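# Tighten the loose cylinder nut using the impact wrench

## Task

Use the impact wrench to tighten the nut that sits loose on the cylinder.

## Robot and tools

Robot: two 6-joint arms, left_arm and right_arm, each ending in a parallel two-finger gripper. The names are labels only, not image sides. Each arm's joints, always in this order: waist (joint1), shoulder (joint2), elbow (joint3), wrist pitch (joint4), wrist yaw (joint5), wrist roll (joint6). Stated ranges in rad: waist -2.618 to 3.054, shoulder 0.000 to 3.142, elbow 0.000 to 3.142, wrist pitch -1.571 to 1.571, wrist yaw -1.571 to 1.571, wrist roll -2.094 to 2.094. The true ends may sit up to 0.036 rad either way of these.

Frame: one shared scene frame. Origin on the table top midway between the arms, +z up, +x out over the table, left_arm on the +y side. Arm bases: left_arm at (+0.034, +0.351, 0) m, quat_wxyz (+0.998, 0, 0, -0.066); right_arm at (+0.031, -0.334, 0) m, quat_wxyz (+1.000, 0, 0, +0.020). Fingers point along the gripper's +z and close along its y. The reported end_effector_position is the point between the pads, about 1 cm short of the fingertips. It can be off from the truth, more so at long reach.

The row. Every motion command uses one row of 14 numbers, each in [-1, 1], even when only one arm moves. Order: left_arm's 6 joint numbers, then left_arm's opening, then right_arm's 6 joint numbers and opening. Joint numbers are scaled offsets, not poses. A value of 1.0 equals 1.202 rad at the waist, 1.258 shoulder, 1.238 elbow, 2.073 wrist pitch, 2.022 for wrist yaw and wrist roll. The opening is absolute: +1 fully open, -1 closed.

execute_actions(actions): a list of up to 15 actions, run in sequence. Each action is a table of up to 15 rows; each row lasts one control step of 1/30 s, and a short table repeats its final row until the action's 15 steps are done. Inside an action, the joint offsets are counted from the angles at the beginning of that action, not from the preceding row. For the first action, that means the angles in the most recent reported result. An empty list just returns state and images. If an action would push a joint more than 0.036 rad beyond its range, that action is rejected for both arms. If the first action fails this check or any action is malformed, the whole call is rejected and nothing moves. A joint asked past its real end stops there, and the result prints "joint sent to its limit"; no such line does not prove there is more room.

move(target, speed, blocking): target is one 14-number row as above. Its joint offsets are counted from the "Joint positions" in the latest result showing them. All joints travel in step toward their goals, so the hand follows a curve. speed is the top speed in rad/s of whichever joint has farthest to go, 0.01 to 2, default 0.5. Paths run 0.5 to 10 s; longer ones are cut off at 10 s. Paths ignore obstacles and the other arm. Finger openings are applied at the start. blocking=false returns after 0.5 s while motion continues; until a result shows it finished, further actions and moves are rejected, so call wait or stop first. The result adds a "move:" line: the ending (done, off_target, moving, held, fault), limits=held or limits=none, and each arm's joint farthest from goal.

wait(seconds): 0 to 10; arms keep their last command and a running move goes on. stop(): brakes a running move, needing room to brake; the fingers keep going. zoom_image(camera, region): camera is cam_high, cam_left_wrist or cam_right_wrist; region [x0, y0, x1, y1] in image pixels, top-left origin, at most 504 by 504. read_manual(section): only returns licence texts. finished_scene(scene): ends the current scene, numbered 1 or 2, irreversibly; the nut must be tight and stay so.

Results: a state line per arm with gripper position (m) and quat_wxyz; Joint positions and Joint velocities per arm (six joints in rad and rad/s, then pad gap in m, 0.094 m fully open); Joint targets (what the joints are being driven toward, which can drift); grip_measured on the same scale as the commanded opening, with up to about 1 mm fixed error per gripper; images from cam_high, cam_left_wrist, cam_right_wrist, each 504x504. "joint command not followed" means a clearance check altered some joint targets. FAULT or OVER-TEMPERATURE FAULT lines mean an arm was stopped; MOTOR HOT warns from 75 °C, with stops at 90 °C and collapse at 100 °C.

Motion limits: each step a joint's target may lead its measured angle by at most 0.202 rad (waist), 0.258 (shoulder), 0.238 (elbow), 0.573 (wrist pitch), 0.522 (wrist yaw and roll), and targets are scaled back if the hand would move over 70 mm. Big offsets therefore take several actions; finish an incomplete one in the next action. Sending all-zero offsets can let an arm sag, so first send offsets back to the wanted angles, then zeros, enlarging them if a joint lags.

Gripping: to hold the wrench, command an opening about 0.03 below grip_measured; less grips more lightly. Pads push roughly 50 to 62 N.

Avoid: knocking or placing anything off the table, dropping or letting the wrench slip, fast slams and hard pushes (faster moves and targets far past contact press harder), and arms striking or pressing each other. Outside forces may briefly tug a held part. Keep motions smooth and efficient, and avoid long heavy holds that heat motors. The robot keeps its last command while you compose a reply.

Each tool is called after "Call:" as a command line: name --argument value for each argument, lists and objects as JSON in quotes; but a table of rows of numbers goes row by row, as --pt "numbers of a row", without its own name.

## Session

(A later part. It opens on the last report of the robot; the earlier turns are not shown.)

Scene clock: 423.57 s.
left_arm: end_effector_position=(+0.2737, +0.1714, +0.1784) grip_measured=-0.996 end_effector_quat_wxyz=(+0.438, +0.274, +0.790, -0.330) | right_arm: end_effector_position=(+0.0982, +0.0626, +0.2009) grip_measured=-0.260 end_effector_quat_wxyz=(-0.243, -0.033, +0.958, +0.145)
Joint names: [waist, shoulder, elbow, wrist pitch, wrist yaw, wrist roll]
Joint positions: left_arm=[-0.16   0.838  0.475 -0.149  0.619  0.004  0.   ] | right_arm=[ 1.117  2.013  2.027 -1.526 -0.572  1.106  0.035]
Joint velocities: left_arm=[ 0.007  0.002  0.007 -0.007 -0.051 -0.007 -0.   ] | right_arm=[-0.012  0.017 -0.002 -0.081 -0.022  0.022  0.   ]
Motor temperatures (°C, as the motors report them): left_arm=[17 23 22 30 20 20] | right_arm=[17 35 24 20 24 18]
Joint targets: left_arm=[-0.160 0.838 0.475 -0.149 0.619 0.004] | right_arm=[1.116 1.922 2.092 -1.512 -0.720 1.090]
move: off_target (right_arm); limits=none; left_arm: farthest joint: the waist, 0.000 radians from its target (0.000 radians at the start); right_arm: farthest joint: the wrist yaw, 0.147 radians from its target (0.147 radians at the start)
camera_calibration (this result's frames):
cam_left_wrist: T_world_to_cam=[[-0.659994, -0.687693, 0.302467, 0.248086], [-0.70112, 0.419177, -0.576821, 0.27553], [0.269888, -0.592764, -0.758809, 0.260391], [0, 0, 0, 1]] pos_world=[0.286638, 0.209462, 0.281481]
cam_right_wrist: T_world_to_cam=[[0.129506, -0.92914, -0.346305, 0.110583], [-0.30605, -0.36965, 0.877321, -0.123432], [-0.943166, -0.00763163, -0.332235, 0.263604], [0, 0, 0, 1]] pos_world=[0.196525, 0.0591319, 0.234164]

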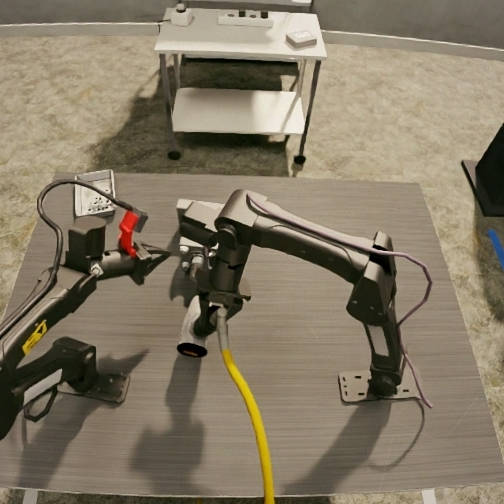

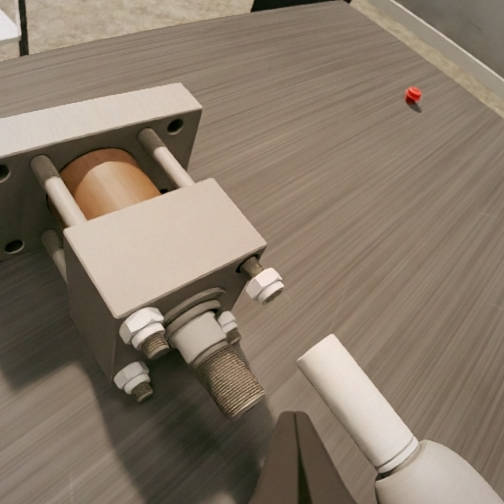

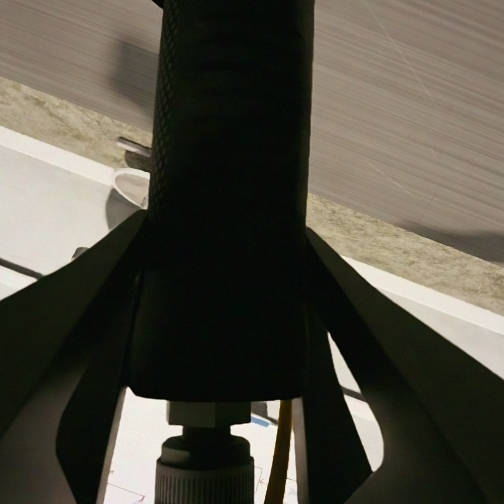

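Call:
move --target '[0,0,0,0,0,0,-1,-0.072,-0.072,0.043,0,-0.086,-0.064,-0.33]' --speed 0.12

Scene clock: 437.50 s.
left_arm: end_effector_position=(+0.2737, +0.1714, +0.1784) grip_measured=-0.996 end_effector_quat_wxyz=(+0.438, +0.274, +0.790, -0.330) | right_arm: end_effector_position=(+0.1259, +0.0568, +0.1983) grip_measured=-0.260 end_effector_quat_wxyz=(-0.241, -0.041, +0.955, +0.167)
Joint names: [waist, shoulder, elbow, wrist pitch, wrist yaw, wrist roll]
Joint positions: left_arm=[-0.16   0.838  0.475 -0.149  0.619  0.004  0.   ] | right_arm=[ 1.038  2.015  2.01  -1.518 -0.594  1.009  0.035]
Joint velocities: left_arm=[-0.007 -0.012 -0.002  0.022 -0.007  0.037 -0.   ] | right_arm=[-0.007 -0.012  0.002 -0.007  0.037 -0.037 -0.001]
Motor temperatures (°C, as the motors report them): left_arm=[17 23 22 31 20 20] | right_arm=[17 36 24 20 24 18]
Joint targets: left_arm=[-0.160 0.838 0.475 -0.149 0.619 0.004] | right_arm=[1.030 1.923 2.080 -1.526 -0.746 0.977]
move: off_target (right_arm); limits=none; left_arm: farthest joint: the waist, 0.000 radians from its target (0.000 radians at the start); right_arm: farthest joint: the wrist yaw, 0.152 radians from its target (0.174 radians at the start)
camera_calibration (this result's frames):
cam_left_wrist: T_world_to_cam=[[-0.659994, -0.687693, 0.302467, 0.248086], [-0.70112, 0.419177, -0.576821, 0.27553], [0.269888, -0.592764, -0.758809, 0.260391], [0, 0, 0, 1]] pos_world=[0.286638, 0.209462, 0.281481]
cam_right_wrist: T_world_to_cam=[[0.134298, -0.911511, -0.388731, 0.10753], [-0.307958, -0.411251, 0.857925, -0.108434], [-0.941874, 0.00449481, -0.335937, 0.288698], [0, 0, 0, 1]] pos_world=[0.224083, 0.0521237, 0.231812]

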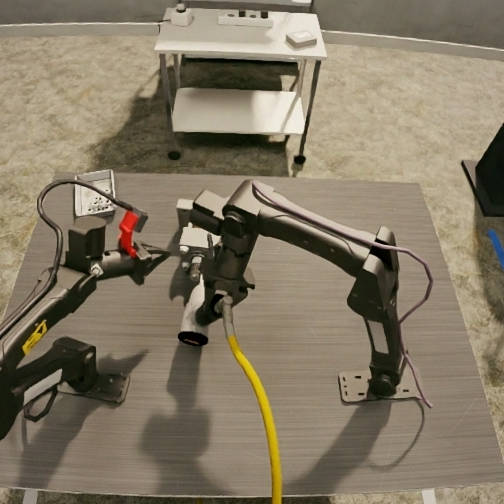

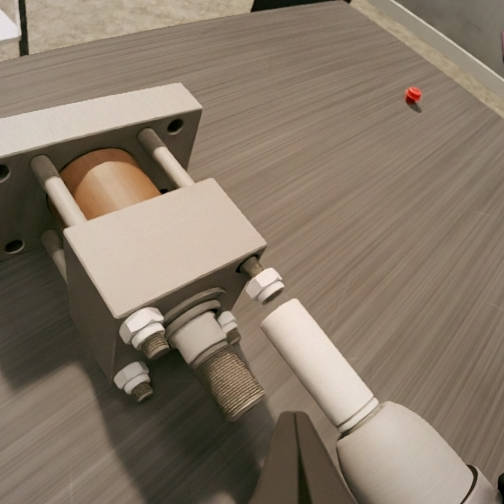

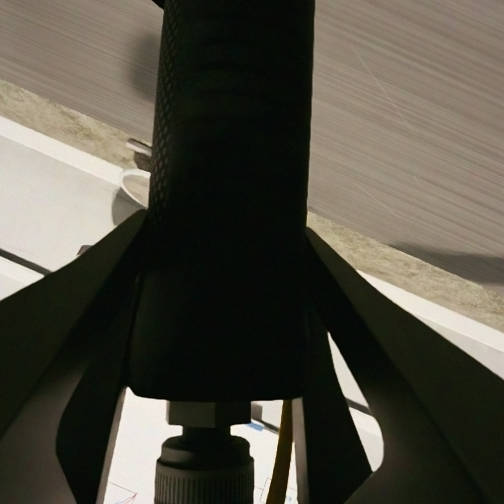

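Call:
move --target '[0.235,0.344,-0.107,0.442,0.224,0.535,-1,-0.003,-0.073,0.056,0,-0.075,-0.016,-0.33]' --speed 0.9

Call:
move --target '[0,0.49,-0.09,0.295,0.2,0.395,-1,-0.003,-0.073,0.056,0,-0.075,-0.016,-0.33]' --speed 0.9

Scene clock: 443.83 s.
left_arm: end_effector_position=(+0.3244, +0.1903, +0.1897) grip_measured=-0.996 end_effector_quat_wxyz=(+0.679, +0.624, +0.384, -0.046) | right_arm: end_effector_position=(+0.1267, +0.0577, +0.1975) grip_measured=-0.261 end_effector_quat_wxyz=(-0.240, -0.041, +0.955, +0.169)
Joint names: [waist, shoulder, elbow, wrist pitch, wrist yaw, wrist roll]
Joint positions: left_arm=[0.113 1.266 0.355 0.759 1.061 1.085 0.   ] | right_arm=[ 1.037  2.016  2.008 -1.512 -0.594  1.008  0.035]
Joint velocities: left_arm=[ 0.002 -0.017 -0.007 -0.095 -0.081 -0.022 -0.   ] | right_arm=[-0.007 -0.007 -0.017 -0.022  0.037 -0.007  0.   ]
Motor temperatures (°C, as the motors report them): left_arm=[17 23 22 31 20 20] | right_arm=[17 36 24 20 24 18]
Joint targets: left_arm=[0.122 1.271 0.343 0.767 1.072 1.086] | right_arm=[1.034 1.923 2.080 -1.518 -0.746 0.976]
move: off_target (right_arm); limits=none; left_arm: farthest joint: the elbow, 0.012 radians from its target (0.133 radians at the start); right_arm: farthest joint: the wrist yaw, 0.152 radians from its target (0.152 radians at the start)
camera_calibration (this result's frames):
cam_left_wrist: T_world_to_cam=[[-0.548503, -0.2963, -0.781889, 0.386174], [0.373442, 0.749853, -0.546133, -0.107693], [0.748122, -0.591546, -0.300646, 0.0242113], [0, 0, 0, 1]] pos_world=[0.233922, 0.2095, 0.25041]
cam_right_wrist: T_world_to_cam=[[0.135382, -0.910039, -0.391791, 0.108347], [-0.309085, -0.414489, 0.855958, -0.106399], [-0.941349, 0.00521507, -0.337394, 0.289332], [0, 0, 0, 1]] pos_world=[0.224808, 0.0529902, 0.231142]

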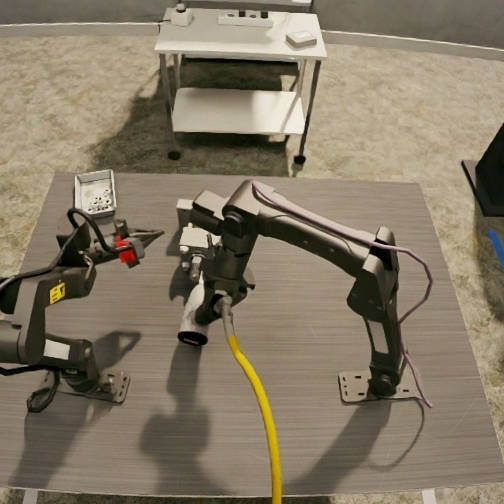

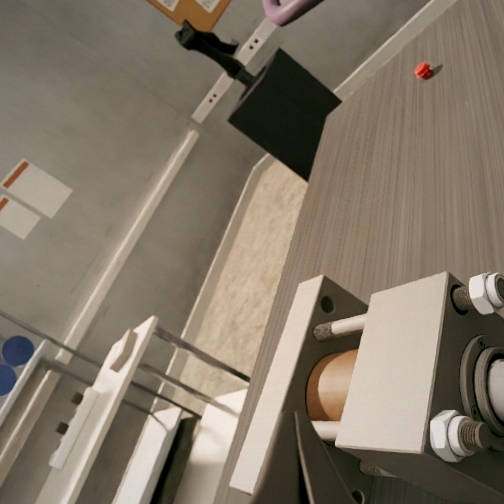

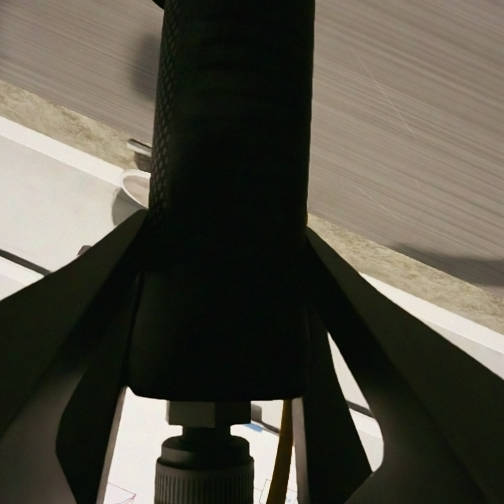

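Scene clock: 445.63 s.
left_arm: end_effector_position=(+0.2674, +0.1700, +0.1008) grip_measured=-0.996 end_effector_quat_wxyz=(+0.695, +0.717, +0.009, +0.058) | right_arm: end_effector_position=(+0.1270, +0.0583, +0.1978) grip_measured=-0.261 end_effector_quat_wxyz=(-0.240, -0.042, +0.955, +0.171)
Joint names: [waist, shoulder, elbow, wrist pitch, wrist yaw, wrist roll]
Joint positions: left_arm=[0.113 1.876 0.262 1.368 1.452 1.885 0.   ] | right_arm=[ 1.037  2.015  2.008 -1.508 -0.595  1.006  0.035]
Joint velocities: left_arm=[ 0.007  0.012 -0.007  0.051  0.037  0.007 -0.   ] | right_arm=[ 0.032 -0.017 -0.012  0.022  0.081 -0.007  0.001]
Motor temperatures (°C, as the motors report them): left_arm=[17 23 21 31 20 20] | right_arm=[17 36 24 20 24 18]
Joint targets: left_arm=[0.113 1.882 0.243 1.370 1.465 1.884] | right_arm=[1.034 1.924 2.078 -1.512 -0.746 0.976]
move: off_target (right_arm); limits=none; left_arm: farthest joint: the elbow, 0.018 radians from its target (0.111 radians at the start); right_arm: farthest joint: the wrist yaw, 0.150 radians from its target (0.152 radians at the start)
camera_calibration (this result's frames):
cam_left_wrist: T_world_to_cam=[[0.0183299, -0.0344204, -0.999239, 0.105273], [0.847719, 0.530439, -0.00272135, -0.264079], [0.530129, -0.847024, 0.0389017, 0.0956102], [0, 0, 0, 1]] pos_world=[0.171249, 0.224686, 0.100755]
cam_right_wrist: T_world_to_cam=[[0.136404, -0.908205, -0.395674, 0.109488], [-0.309804, -0.418481, 0.853754, -0.105502], [-0.940965, 0.00612623, -0.338448, 0.289805], [0, 0, 0, 1]] pos_world=[0.225077, 0.0535116, 0.231478]

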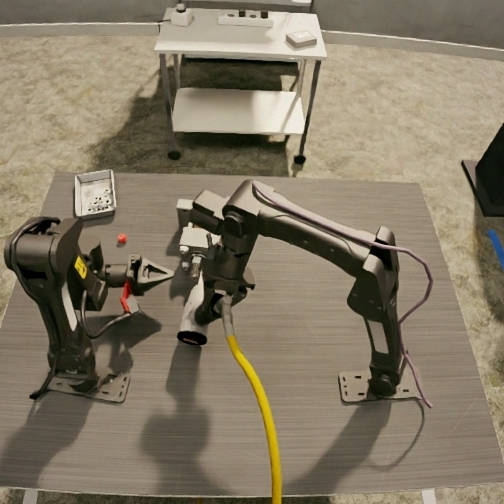

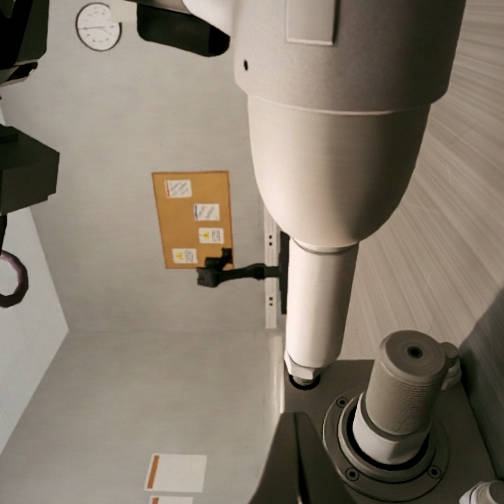

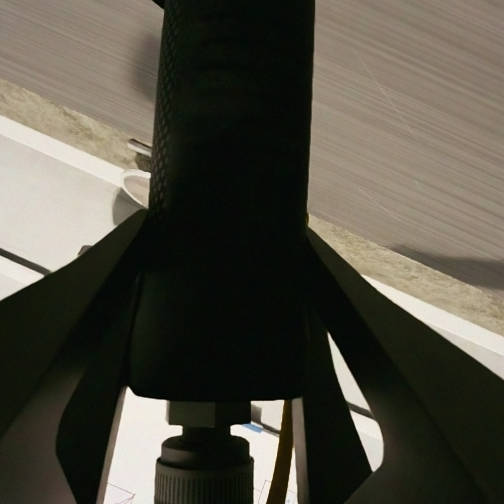

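Call:
execute_actions --actions '[[[0,0,0,0,0,0,-1,-0.003,-0.073,0.062,-0.006,-0.075,-0.015,-0.33],[0,0,0,0,0,0,-1,-0.003,-0.073,0.066,-0.010,-0.075,-0.015,-0.33],[0,0,0,0,0,0,-1,-0.003,-0.073,0.070,-0.014,-0.075,-0.015,-0.33],[0,0,0,0,0,0,-1,-0.003,-0.073,0.074,-0.017,-0.075,-0.015,-0.33],[0,0,0,0,0,0,-1,-0.003,-0.073,0.078,-0.020,-0.075,-0.015,-0.33]]]'

Call:
wait --seconds 0.5

Scene clock: 451.63 s.
left_arm: end_effector_position=(+0.2673, +0.1700, +0.1009) grip_measured=-0.996 end_effector_quat_wxyz=(+0.694, +0.717, +0.007, +0.058) | right_arm: end_effector_position=(+0.1256, +0.0560, +0.2041) grip_measured=-0.261 end_effector_quat_wxyz=(-0.241, -0.042, +0.955, +0.169)
Joint names: [waist, shoulder, elbow, wrist pitch, wrist yaw, wrist roll]
Joint positions: left_arm=[0.113 1.876 0.262 1.369 1.453 1.888 0.   ] | right_arm=[ 1.037  2.015  2.034 -1.539 -0.596  1.006  0.035]
Joint velocities: left_arm=[ 0.007 -0.012  0.002 -0.007 -0.037  0.051  0.   ] | right_arm=[-0.007 -0.012 -0.012 -0.051 -0.051 -0.051 -0.   ]
Motor temperatures (°C, as the motors report them): left_arm=[17 23 21 30 20 20] | right_arm=[17 37 25 19 25 18]
Joint targets: left_arm=[0.113 1.876 0.262 1.368 1.452 1.886] | right_arm=[1.033 1.923 2.104 -1.549 -0.747 0.976]
camera_calibration (this result's frames):
cam_left_wrist: T_world_to_cam=[[0.0209701, -0.0343139, -0.999191, 0.104595], [0.847954, 0.53007, -0.00040742, -0.264261], [0.529655, -0.847259, 0.0402123, 0.0956673], [0, 0, 0, 1]] pos_world=[0.171217, 0.224721, 0.100556]
cam_right_wrist: T_world_to_cam=[[0.135513, -0.909797, -0.392308, 0.109552], [-0.30702, -0.41503, 0.85644, -0.113454], [-0.942006, 0.00438801, -0.335568, 0.290291], [0, 0, 0, 1]] pos_world=[0.223777, 0.0513091, 0.237556]

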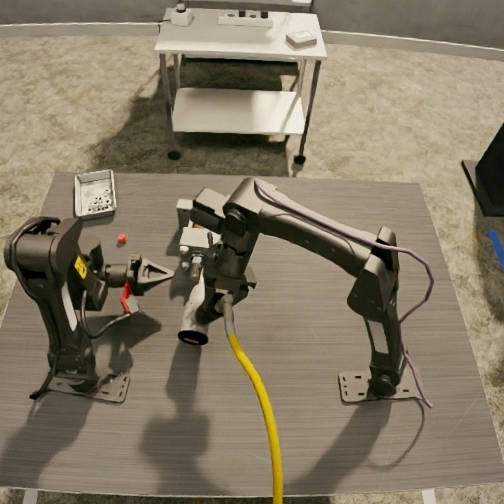

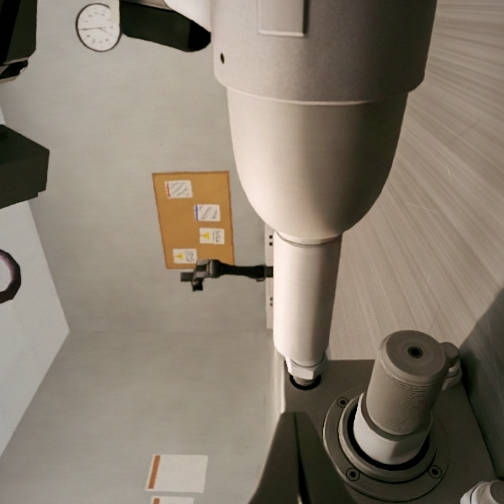

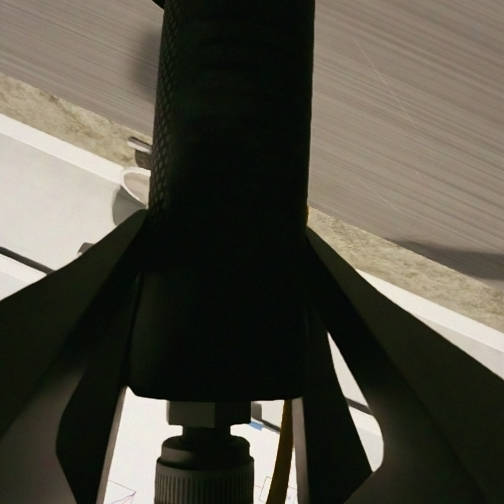

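Scene clock: 452.13 s.
left_arm: end_effector_position=(+0.2673, +0.1700, +0.1009) grip_measured=-0.996 end_effector_quat_wxyz=(+0.694, +0.717, +0.007, +0.058) | right_arm: end_effector_position=(+0.1254, +0.0556, +0.2041) grip_measured=-0.261 end_effector_quat_wxyz=(-0.242, -0.041, +0.955, +0.168)
Joint names: [waist, shoulder, elbow, wrist pitch, wrist yaw, wrist roll]
Joint positions: left_arm=[0.113 1.876 0.262 1.369 1.453 1.888 0.   ] | right_arm=[ 1.037  2.015  2.034 -1.541 -0.596  1.006  0.035]
Joint velocities: left_arm=[ 0.007  0.002 -0.012  0.022 -0.037 -0.037  0.001] | right_arm=[-0.022 -0.022 -0.022 -0.051 -0.022  0.007  0.   ]
Motor temperatures (°C, as the motors report them): left_arm=[17 23 21 30 20 20] | right_arm=[17 37 25 19 25 18]
Joint targets: left_arm=[0.113 1.876 0.262 1.368 1.452 1.885] | right_arm=[1.033 1.923 2.104 -1.549 -0.747 0.976]
wait: 0.50 s; at rest by 0.17 s
camera_calibration (this result's frames):
cam_left_wrist: T_world_to_cam=[[0.0209701, -0.0343139, -0.999191, 0.104595], [0.847954, 0.53007, -0.00040742, -0.264261], [0.529655, -0.847259, 0.0402123, 0.0956673], [0, 0, 0, 1]] pos_world=[0.171217, 0.224721, 0.100556]
cam_right_wrist: T_world_to_cam=[[0.135159, -0.910455, -0.390901, 0.109031], [-0.306246, -0.41359, 0.857412, -0.114024], [-0.942308, 0.00382487, -0.334724, 0.289998], [0, 0, 0, 1]] pos_world=[0.223611, 0.0509996, 0.237455]

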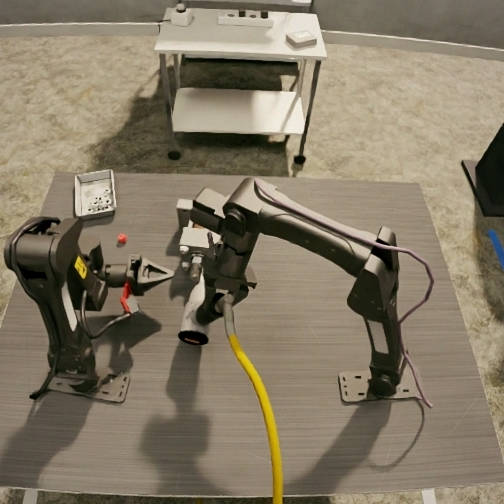

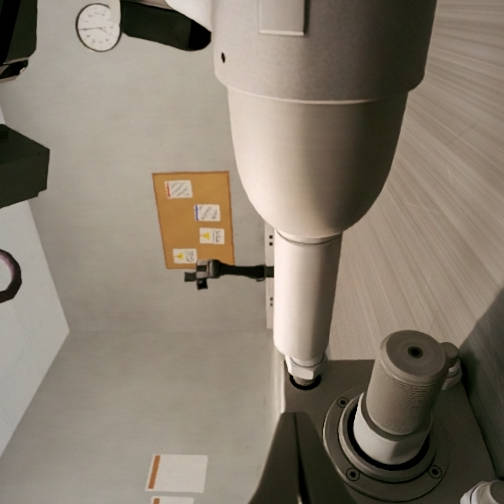

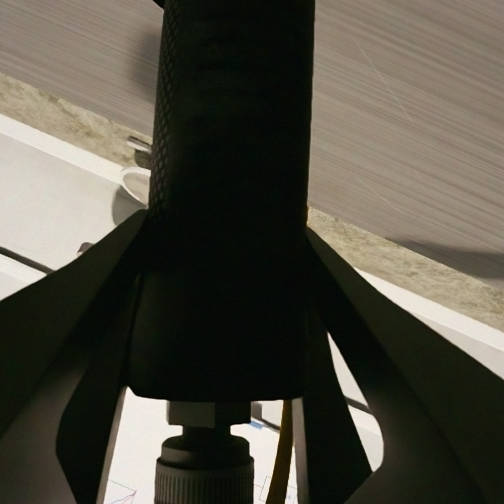

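Call:
move --target '[0,-0.49,0.09,-0.295,-0.2,-0.395,-1,-0.003,-0.073,0.046,-0.002,-0.075,-0.015,-0.33]' --speed 0.9

Call:
move --target '[-0.235,-0.358,0.135,-0.443,-0.224,-0.54,-1,-0.003,-0.073,0.056,-0.005,-0.075,-0.015,-0.33]' --speed 0.9

Scene clock: 458.50 s.
left_arm: end_effector_position=(+0.3251, +0.1911, +0.1854) grip_measured=-0.996 end_effector_quat_wxyz=(+0.678, +0.626, +0.383, -0.037) | right_arm: end_effector_position=(+0.1244, +0.0551, +0.2020) grip_measured=-0.261 end_effector_quat_wxyz=(-0.243, -0.042, +0.955, +0.166)
Joint names: [waist, shoulder, elbow, wrist pitch, wrist yaw, wrist roll]
Joint positions: left_arm=[0.113 1.275 0.345 0.771 1.051 1.105 0.   ] | right_arm=[ 1.038  2.013  2.022 -1.535 -0.596  1.006  0.035]
Joint velocities: left_arm=[ 0.007  0.002 -0.012 -0.037 -0.007 -0.022  0.001] | right_arm=[-0.017 -0.012 -0.012  0.007 -0.051 -0.037 -0.   ]
Motor temperatures (°C, as the motors report them): left_arm=[17 23 21 30 20 20] | right_arm=[17 37 25 19 25 18]
Joint targets: left_arm=[0.113 1.259 0.373 0.757 1.048 1.089] | right_arm=[1.034 1.923 2.091 -1.545 -0.748 0.976]
move: off_target (left_arm, right_arm); limits=none; left_arm: farthest joint: the elbow, 0.029 radians from its target (0.112 radians at the start); right_arm: farthest joint: the wrist yaw, 0.152 radians from its target (0.152 radians at the start)
camera_calibration (this result's frames):
cam_left_wrist: T_world_to_cam=[[-0.537408, -0.292174, -0.791092, 0.380742], [0.373136, 0.758866, -0.533753, -0.114873], [0.756281, -0.582028, -0.2988, 0.0180856], [0, 0, 0, 1]] pos_world=[0.233799, 0.208942, 0.245292]
cam_right_wrist: T_world_to_cam=[[0.136179, -0.911444, -0.388233, 0.107237], [-0.304037, -0.411423, 0.85924, -0.113496], [-0.942877, 0.00102735, -0.33314, 0.288296], [0, 0, 0, 1]] pos_world=[0.222717, 0.0507497, 0.235196]

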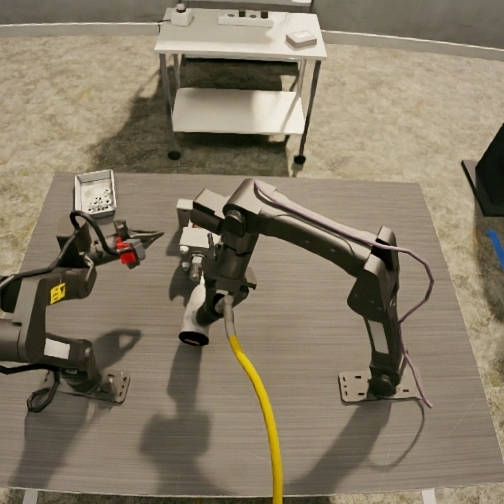

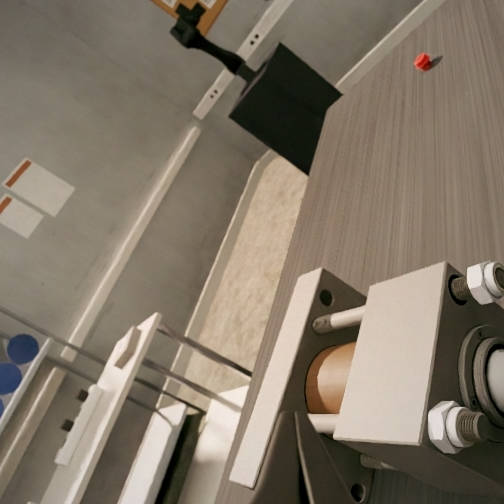

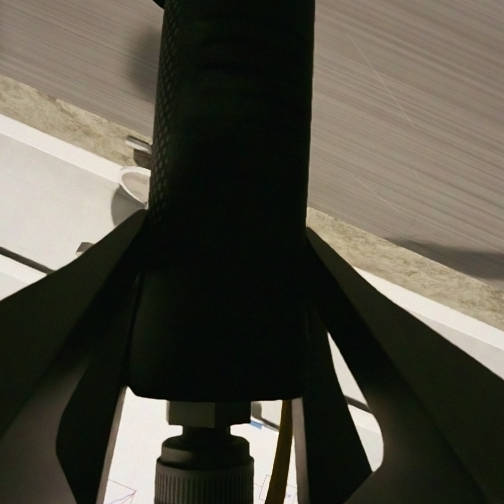

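Scene clock: 460.63 s.
left_arm: end_effector_position=(+0.2773, +0.1734, +0.1780) grip_measured=-0.996 end_effector_quat_wxyz=(+0.444, +0.275, +0.791, -0.318) | right_arm: end_effector_position=(+0.1238, +0.0550, +0.2019) grip_measured=-0.261 end_effector_quat_wxyz=(-0.243, -0.042, +0.955, +0.166)
Joint names: [waist, shoulder, elbow, wrist pitch, wrist yaw, wrist roll]
Joint positions: left_arm=[-0.16   0.843  0.477 -0.145  0.599  0.018  0.   ] | right_arm=[ 1.04   2.012  2.021 -1.536 -0.595  1.006  0.035]
Joint velocities: left_arm=[ 0.002 -0.007  0.002  0.022 -0.037 -0.051  0.001] | right_arm=[ 0.007 -0.007 -0.007  0.037 -0.066 -0.022 -0.   ]
Motor temperatures (°C, as the motors report them): left_arm=[17 23 21 30 20 20] | right_arm=[17 37 25 19 25 18]
Joint targets: left_arm=[-0.170 0.825 0.512 -0.147 0.598 0.013] | right_arm=[1.035 1.921 2.091 -1.546 -0.748 0.975]
move: off_target (left_arm, right_arm); limits=none; left_arm: farthest joint: the elbow, 0.035 radians from its target (0.167 radians at the start); right_arm: farthest joint: the wrist yaw, 0.152 radians from its target (0.152 radians at the start)
camera_calibration (this result's frames):
cam_left_wrist: T_world_to_cam=[[-0.656155, -0.700316, 0.281102, 0.256874], [-0.697272, 0.420206, -0.580722, 0.276395], [0.288568, -0.577048, -0.764031, 0.253333], [0, 0, 0, 1]] pos_world=[0.288168, 0.209935, 0.281855]
cam_right_wrist: T_world_to_cam=[[0.137329, -0.911754, -0.387099, 0.106809], [-0.303725, -0.410737, 0.859678, -0.113776], [-0.942811, -0.000486603, -0.333329, 0.287797], [0, 0, 0, 1]] pos_world=[0.222113, 0.050792, 0.235087]

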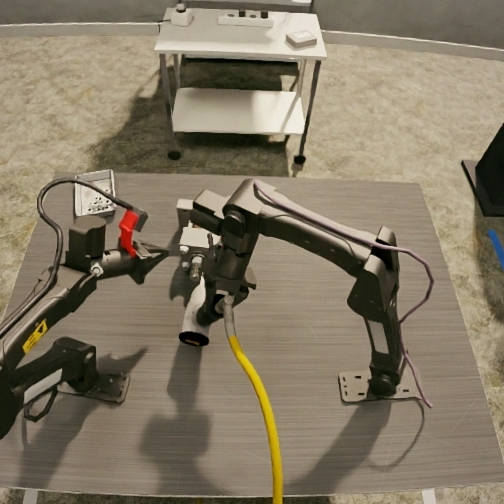

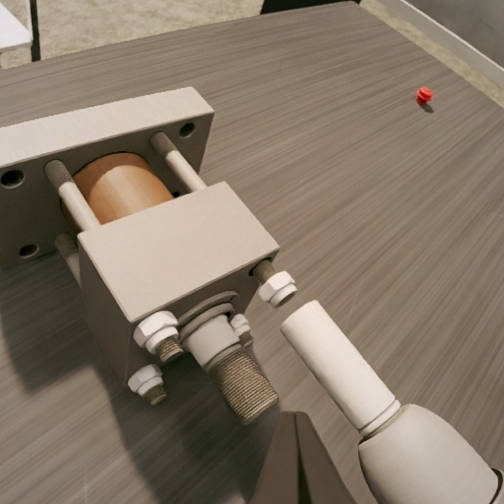

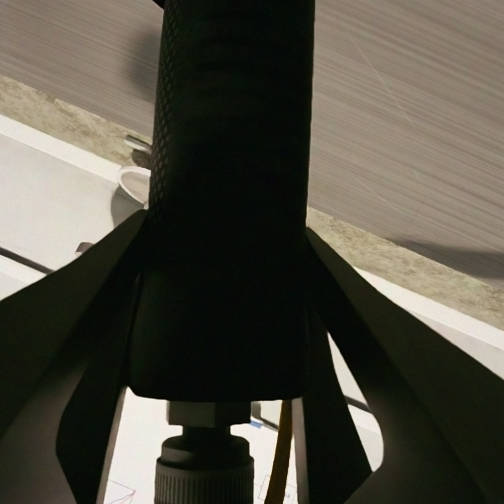

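Call:
execute_actions --actions '[[[0,0,0,0,0,0,-1,-0.008,-0.072,0.056,-0.005,-0.076,-0.016,-0.33],[0,0,0,0,0,0,-1,-0.011,-0.072,0.056,-0.005,-0.076,-0.018,-0.33],[0,0,0,0,0,0,-1,-0.014,-0.072,0.055,-0.005,-0.077,-0.020,-0.33],[0,0,0,0,0,0,-1,-0.017,-0.072,0.055,-0.005,-0.077,-0.022,-0.33],[0,0,0,0,0,0,-1,-0.020,-0.072,0.055,-0.005,-0.078,-0.024,-0.33],[0,0,0,0,0,0,-1,-0.023,-0.072,0.054,-0.005,-0.078,-0.026,-0.33],[0,0,0,0,0,0,-1,-0.026,-0.072,0.054,-0.005,-0.078,-0.028,-0.33],[0,0,0,0,0,0,-1,-0.029,-0.072,0.054,-0.005,-0.079,-0.030,-0.33],[0,0,0,0,0,0,-1,-0.032,-0.072,0.053,-0.005,-0.079,-0.032,-0.33],[0,0,0,0,0,0,-1,-0.035,-0.072,0.053,-0.005,-0.080,-0.034,-0.33],[0,0,0,0,0,0,-1,-0.039,-0.072,0.053,-0.005,-0.080,-0.037,-0.33]]]'

Call:
wait --seconds 0.5

Call:
zoom_image --camera "cam_left_wrist" --region '[220,230,380,390]'

Scene clock: 466.83 s.
left_arm: end_effector_position=(+0.2774, +0.1734, +0.1780) grip_measured=-0.996 end_effector_quat_wxyz=(+0.444, +0.275, +0.791, -0.318) | right_arm: end_effector_position=(+0.1360, +0.0511, +0.2032) grip_measured=-0.261 end_effector_quat_wxyz=(-0.244, -0.040, +0.953, +0.176)
Joint names: [waist, shoulder, elbow, wrist pitch, wrist yaw, wrist roll]
Joint positions: left_arm=[-0.16   0.843  0.477 -0.145  0.599  0.018  0.   ] | right_arm=[ 1.002  2.012  2.021 -1.541 -0.609  0.971  0.035]
Joint velocities: left_arm=[-0.007  0.002  0.002  0.022  0.022  0.007 -0.001] | right_arm=[-0.002  0.007 -0.007  0.022 -0.007 -0.081  0.002]
Motor temperatures (°C, as the motors report them): left_arm=[17 23 22 30 20 20] | right_arm=[17 38 25 19 25 18]
Joint targets: left_arm=[-0.160 0.843 0.477 -0.145 0.599 0.018] | right_arm=[0.993 1.922 2.087 -1.546 -0.757 0.931]
camera_calibration (this result's frames):
cam_left_wrist: T_world_to_cam=[[-0.655749, -0.700629, 0.28127, 0.256854], [-0.697611, 0.419853, -0.58057, 0.276528], [0.288672, -0.576925, -0.764085, 0.253289], [0, 0, 0, 1]] pos_world=[0.288223, 0.209987, 0.281833]
cam_right_wrist: T_world_to_cam=[[0.128516, -0.905434, -0.404565, 0.106527], [-0.303693, -0.424281, 0.853086, -0.110786], [-0.944063, 0.0132281, -0.329501, 0.298445], [0, 0, 0, 1]] pos_world=[0.234416, 0.0455004, 0.235945]

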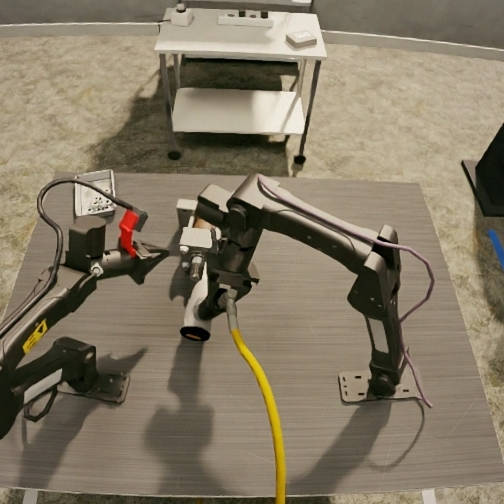

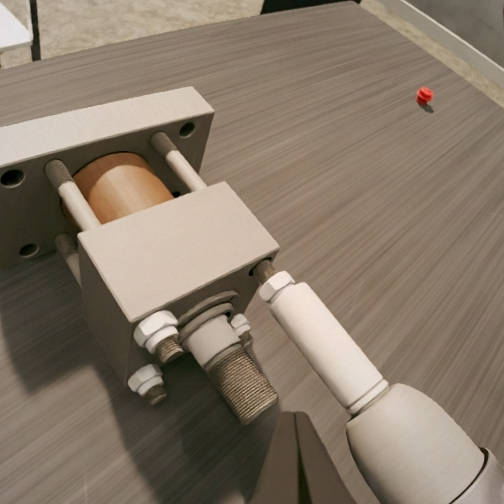

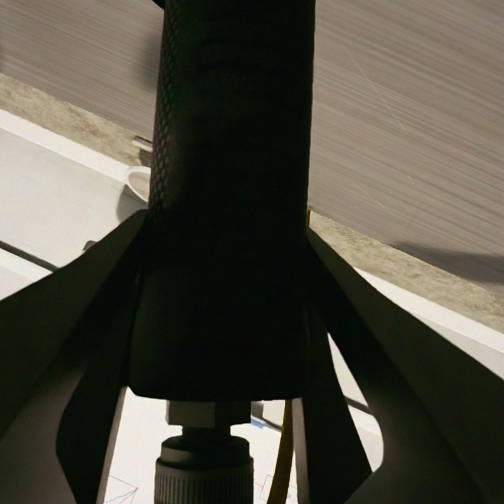

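Scene clock: 467.33 s.
left_arm: end_effector_position=(+0.2774, +0.1734, +0.1780) grip_measured=-0.996 end_effector_quat_wxyz=(+0.444, +0.275, +0.791, -0.318) | right_arm: end_effector_position=(+0.1359, +0.0508, +0.2031) grip_measured=-0.261 end_effector_quat_wxyz=(-0.243, -0.043, +0.953, +0.176)
Joint names: [waist, shoulder, elbow, wrist pitch, wrist yaw, wrist roll]
Joint positions: left_arm=[-0.16   0.843  0.477 -0.145  0.599  0.018  0.   ] | right_arm=[ 1.002  2.012  2.021 -1.542 -0.609  0.965  0.035]
Joint velocities: left_arm=[-0.002 -0.002  0.017 -0.007  0.037 -0.066 -0.001] | right_arm=[-0.002 -0.002 -0.012  0.037 -0.037 -0.022 -0.   ]
Motor temperatures (°C, as the motors report them): left_arm=[17 23 22 31 20 20] | right_arm=[17 38 25 19 25 18]
Joint targets: left_arm=[-0.160 0.843 0.477 -0.145 0.599 0.018] | right_arm=[0.993 1.922 2.087 -1.546 -0.757 0.931]
wait: 0.50 s; at rest by 0.33 s
camera_calibration (this result's frames):
cam_left_wrist: T_world_to_cam=[[-0.655749, -0.700629, 0.28127, 0.256854], [-0.697611, 0.419853, -0.58057, 0.276528], [0.288672, -0.576925, -0.764085, 0.253289], [0, 0, 0, 1]] pos_world=[0.288223, 0.209987, 0.281833]
cam_right_wrist: T_world_to_cam=[[0.133377, -0.904191, -0.405771, 0.10582], [-0.303027, -0.427027, 0.851952, -0.110591], [-0.943602, 0.00932845, -0.33095, 0.298791], [0, 0, 0, 1]] pos_world=[0.234314, 0.0456685, 0.236042]

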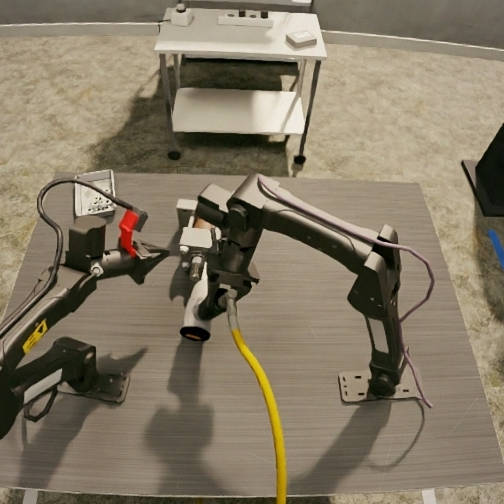

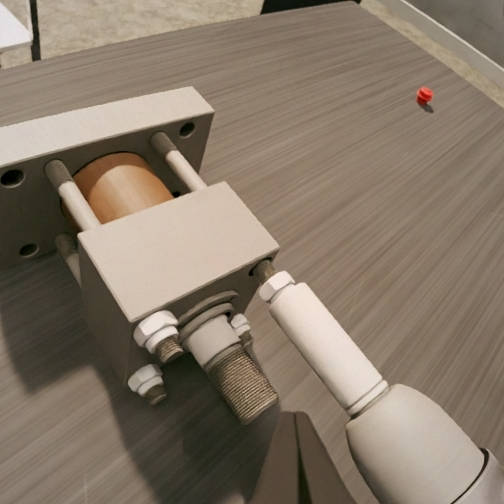

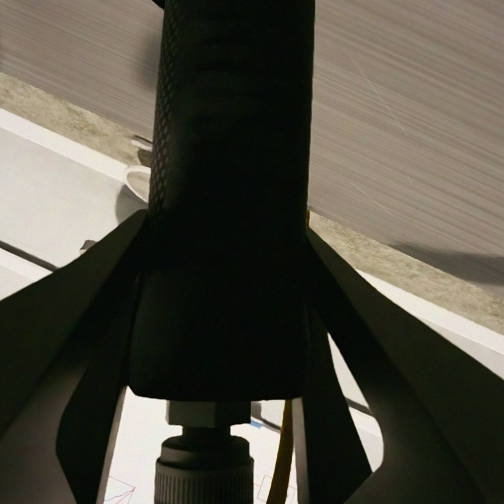

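Region (220, 230, 380, 390) of cam_left_wrist's 504x504 image, scaled by 3.150, with more detail than that image has.

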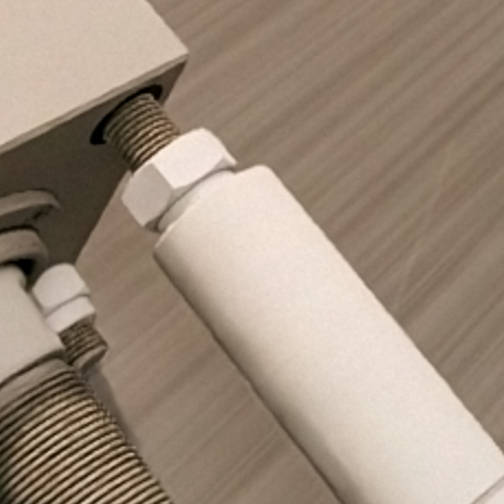

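Call:
execute_actions --actions '[[[0,0,0,0,0,0,-1,-0.008,-0.072,0.050,0,-0.073,-0.020,-0.33],[0,0,0,0,0,0,-1,-0.010,-0.072,0.049,0,-0.073,-0.022,-0.33],[0,0,0,0,0,0,-1,-0.012,-0.072,0.048,0,-0.074,-0.024,-0.33],[0,0,0,0,0,0,-1,-0.014,-0.072,0.047,0,-0.074,-0.026,-0.33],[0,0,0,0,0,0,-1,-0.016,-0.072,0.047,0,-0.074,-0.028,-0.33],[0,0,0,0,0,0,-1,-0.018,-0.072,0.046,0,-0.074,-0.029,-0.33],[0,0,0,0,0,0,-1,-0.020,-0.072,0.046,0,-0.075,-0.030,-0.33],[0,0,0,0,0,0,-1,-0.022,-0.072,0.046,0,-0.075,-0.031,-0.33],[0,0,0,0,0,0,-1,-0.024,-0.072,0.046,0,-0.075,-0.032,-0.33],[0,0,0,0,0,0,-1,-0.026,-0.072,0.045,0,-0.075,-0.033,-0.33],[0,0,0,0,0,0,-1,-0.028,-0.072,0.045,0,-0.076,-0.034,-0.33],[0,0,0,0,0,0,-1,-0.030,-0.072,0.045,0,-0.076,-0.035,-0.33],[0,0,0,0,0,0,-1,-0.032,-0.072,0.045,0,-0.076,-0.036,-0.33],[0,0,0,0,0,0,-1,-0.034,-0.072,0.045,0,-0.076,-0.037,-0.33],[0,0,0,0,0,0,-1,-0.035,-0.072,0.045,0,-0.076,-0.038,-0.33]]]'

Call:
wait --seconds 0.5

Call:
zoom_image --camera "cam_left_wrist" --region '[220,230,380,390]'

Scene clock: 476.33 s.
left_arm: end_effector_position=(+0.2774, +0.1734, +0.1780) grip_measured=-0.996 end_effector_quat_wxyz=(+0.444, +0.275, +0.791, -0.318) | right_arm: end_effector_position=(+0.1432, +0.0480, +0.2042) grip_measured=-0.261 end_effector_quat_wxyz=(-0.244, -0.046, +0.951, +0.183)
Joint names: [waist, shoulder, elbow, wrist pitch, wrist yaw, wrist roll]
Joint positions: left_arm=[-0.16   0.843  0.477 -0.145  0.599  0.018  0.   ] | right_arm=[ 0.978  2.012  2.021 -1.548 -0.62   0.933  0.035]
Joint velocities: left_arm=[ 0.002 -0.002 -0.002 -0.037 -0.051 -0.007  0.   ] | right_arm=[-0.027  0.012 -0.007 -0.081 -0.007 -0.022  0.   ]
Motor temperatures (°C, as the motors report them): left_arm=[17 23 22 31 20 20] | right_arm=[17 38 25 19 26 18]
Joint targets: left_arm=[-0.160 0.843 0.477 -0.145 0.599 0.018] | right_arm=[0.960 1.922 2.077 -1.542 -0.762 0.888]
camera_calibration (this result's frames):
cam_left_wrist: T_world_to_cam=[[-0.655749, -0.700629, 0.28127, 0.256854], [-0.697611, 0.419853, -0.58057, 0.276528], [0.288672, -0.576925, -0.764085, 0.253289], [0, 0, 0, 1]] pos_world=[0.288223, 0.209987, 0.281833]
cam_right_wrist: T_world_to_cam=[[0.134837, -0.897042, -0.420873, 0.105298], [-0.300263, -0.441771, 0.845388, -0.108885], [-0.944278, 0.012383, -0.328916, 0.305521], [0, 0, 0, 1]] pos_world=[0.241605, 0.0425716, 0.236858]

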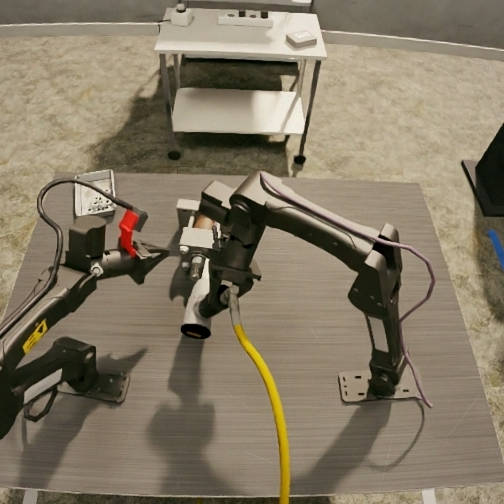

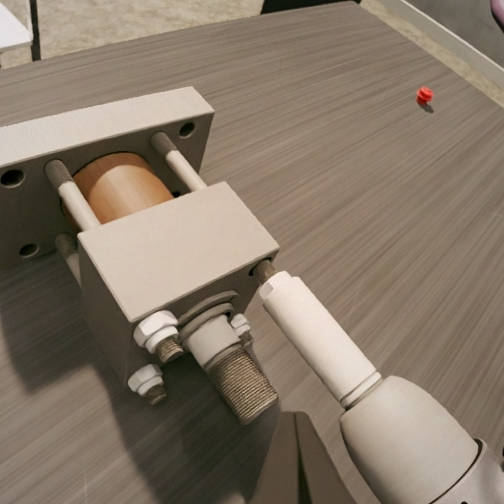

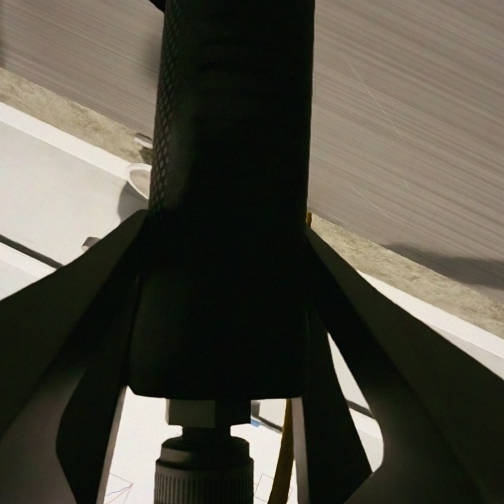

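Scene clock: 476.83 s.
left_arm: end_effector_position=(+0.2774, +0.1734, +0.1780) grip_measured=-0.996 end_effector_quat_wxyz=(+0.444, +0.275, +0.791, -0.318) | right_arm: end_effector_position=(+0.1434, +0.0473, +0.2045) grip_measured=-0.261 end_effector_quat_wxyz=(-0.245, -0.047, +0.951, +0.184)
Joint names: [waist, shoulder, elbow, wrist pitch, wrist yaw, wrist roll]
Joint positions: left_arm=[-0.16   0.843  0.477 -0.145  0.599  0.018  0.   ] | right_arm=[ 0.975  2.012  2.021 -1.551 -0.623  0.926  0.035]
Joint velocities: left_arm=[ 0.002 -0.002 -0.012 -0.007 -0.022  0.007  0.002] | right_arm=[ 0.007  0.012 -0.002  0.007  0.051 -0.022 -0.   ]
Motor temperatures (°C, as the motors report them): left_arm=[17 23 22 31 20 20] | right_arm=[17 38 25 19 26 18]
Joint targets: left_arm=[-0.160 0.843 0.477 -0.145 0.599 0.018] | right_arm=[0.960 1.922 2.077 -1.542 -0.762 0.888]
wait: 0.50 s; at rest by 0.30 s
camera_calibration (this result's frames):
cam_left_wrist: T_world_to_cam=[[-0.655749, -0.700629, 0.28127, 0.256854], [-0.697611, 0.419853, -0.58057, 0.276528], [0.288672, -0.576925, -0.764085, 0.253289], [0, 0, 0, 1]] pos_world=[0.288223, 0.209987, 0.281833]
cam_right_wrist: T_world_to_cam=[[0.136289, -0.895914, -0.422804, 0.10489], [-0.297142, -0.444104, 0.845268, -0.109683], [-0.945057, 0.0104322, -0.32674, 0.305621], [0, 0, 0, 1]] pos_world=[0.241942, 0.0420735, 0.236918]

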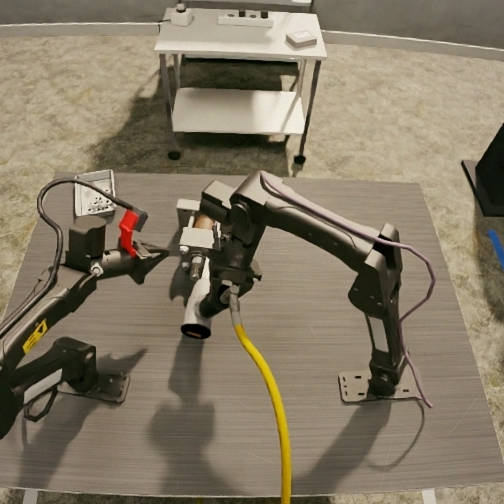

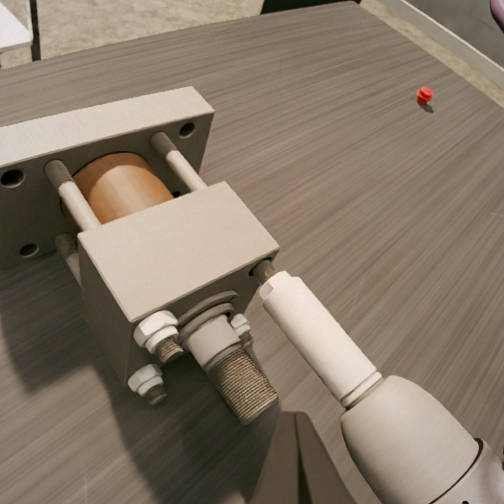

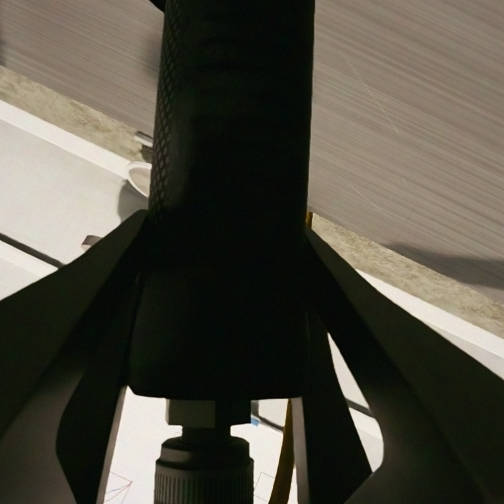

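Region (220, 230, 380, 390) of cam_left_wrist's 504x504 image, scaled by 3.150, with more detail than that image has.

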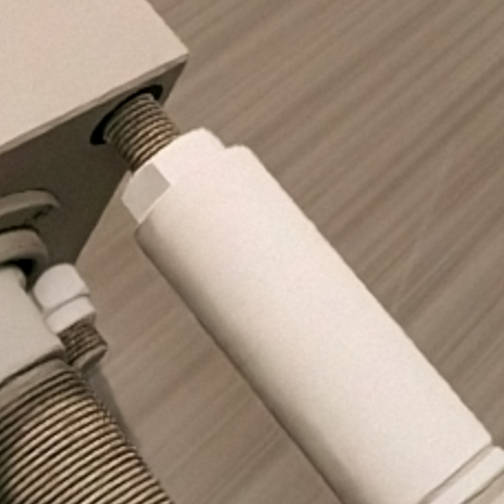

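Call:
execute_actions --actions '[[[-0.01,0.07,-0.02,0.056,0.06,0.2,-1,-0.0125,-0.072,0.045,0.004,-0.069,-0.019,-0.33]],[[-0.01,0.07,-0.02,0.056,0.06,0.2,-1,-0.0125,-0.072,0.045,0.004,-0.069,-0.019,-0.33]],[[-0.01,0.07,-0.02,0.056,0.06,0.2,-1,-0.0125,-0.072,0.045,0.004,-0.069,-0.019,-0.33]],[[-0.01,0.07,-0.02,0.056,0.06,0.2,-1,-0.0125,-0.072,0.045,0.004,-0.069,-0.019,-0.33]],[[-0.01,0.07,-0.02,0.056,0.06,0.2,-1,-0.0125,-0.072,0.045,0.004,-0.069,-0.019,-0.33]]]'

Scene clock: 498.30 s.
left_arm: end_effector_position=(+0.2484, +0.1173, +0.1415) grip_measured=-0.996 end_effector_quat_wxyz=(+0.620, +0.780, +0.081, +0.004) | right_arm: end_effector_position=(+0.1434, +0.0472, +0.2045) grip_measured=-0.261 end_effector_quat_wxyz=(-0.245, -0.047, +0.951, +0.184)
Joint names: [waist, shoulder, elbow, wrist pitch, wrist yaw, wrist roll]
Joint positions: left_arm=[-0.175  1.279  0.386  0.362  1.096  1.956  0.   ] | right_arm=[ 0.975  2.012  2.021 -1.552 -0.623  0.926  0.035]
Joint velocities: left_arm=[-0.002 -0.002 -0.002 -0.007  0.037  0.081 -0.002] | right_arm=[ 0.012 -0.007  0.002 -0.081  0.022 -0.007 -0.   ]
Motor temperatures (°C, as the motors report them): left_arm=[17 22 22 31 20 20] | right_arm=[17 39 25 19 26 18]
Joint targets: left_arm=[-0.184 1.280 0.378 0.370 1.120 1.968] | right_arm=[0.960 1.922 2.077 -1.543 -0.762 0.888]
camera_calibration (this result's frames):
cam_left_wrist: T_world_to_cam=[[-0.168397, 0.147705, -0.97459, 0.165932], [0.822083, 0.566589, -0.0561759, -0.210237], [0.543894, -0.810654, -0.216838, 0.0879128], [0, 0, 0, 1]] pos_world=[0.152959, 0.165876, 0.168968]
cam_right_wrist: T_world_to_cam=[[0.136534, -0.895931, -0.422689, 0.104775], [-0.29694, -0.444078, 0.845353, -0.109773], [-0.945085, 0.0100938, -0.326669, 0.305585], [0, 0, 0, 1]] pos_world=[0.241903, 0.0420387, 0.236909]

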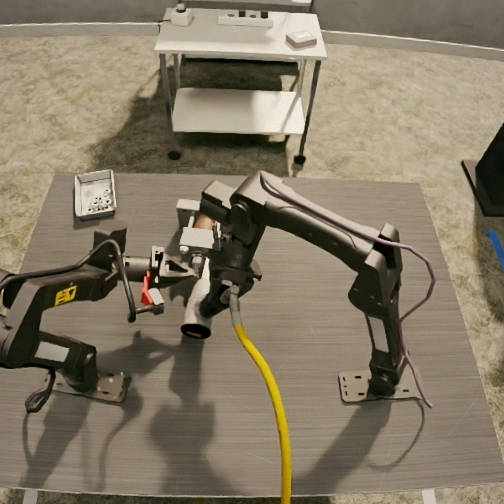

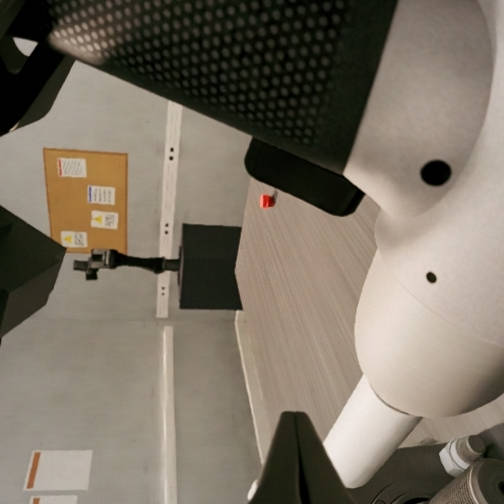

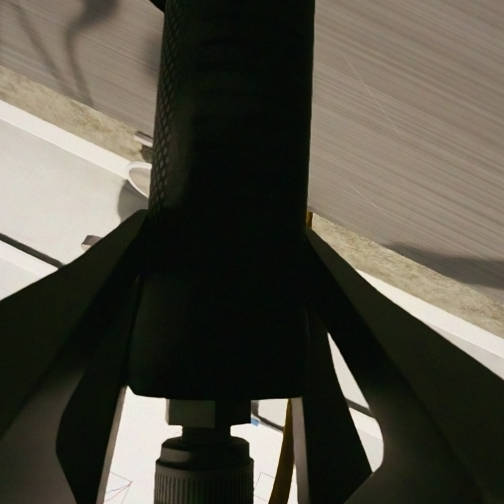

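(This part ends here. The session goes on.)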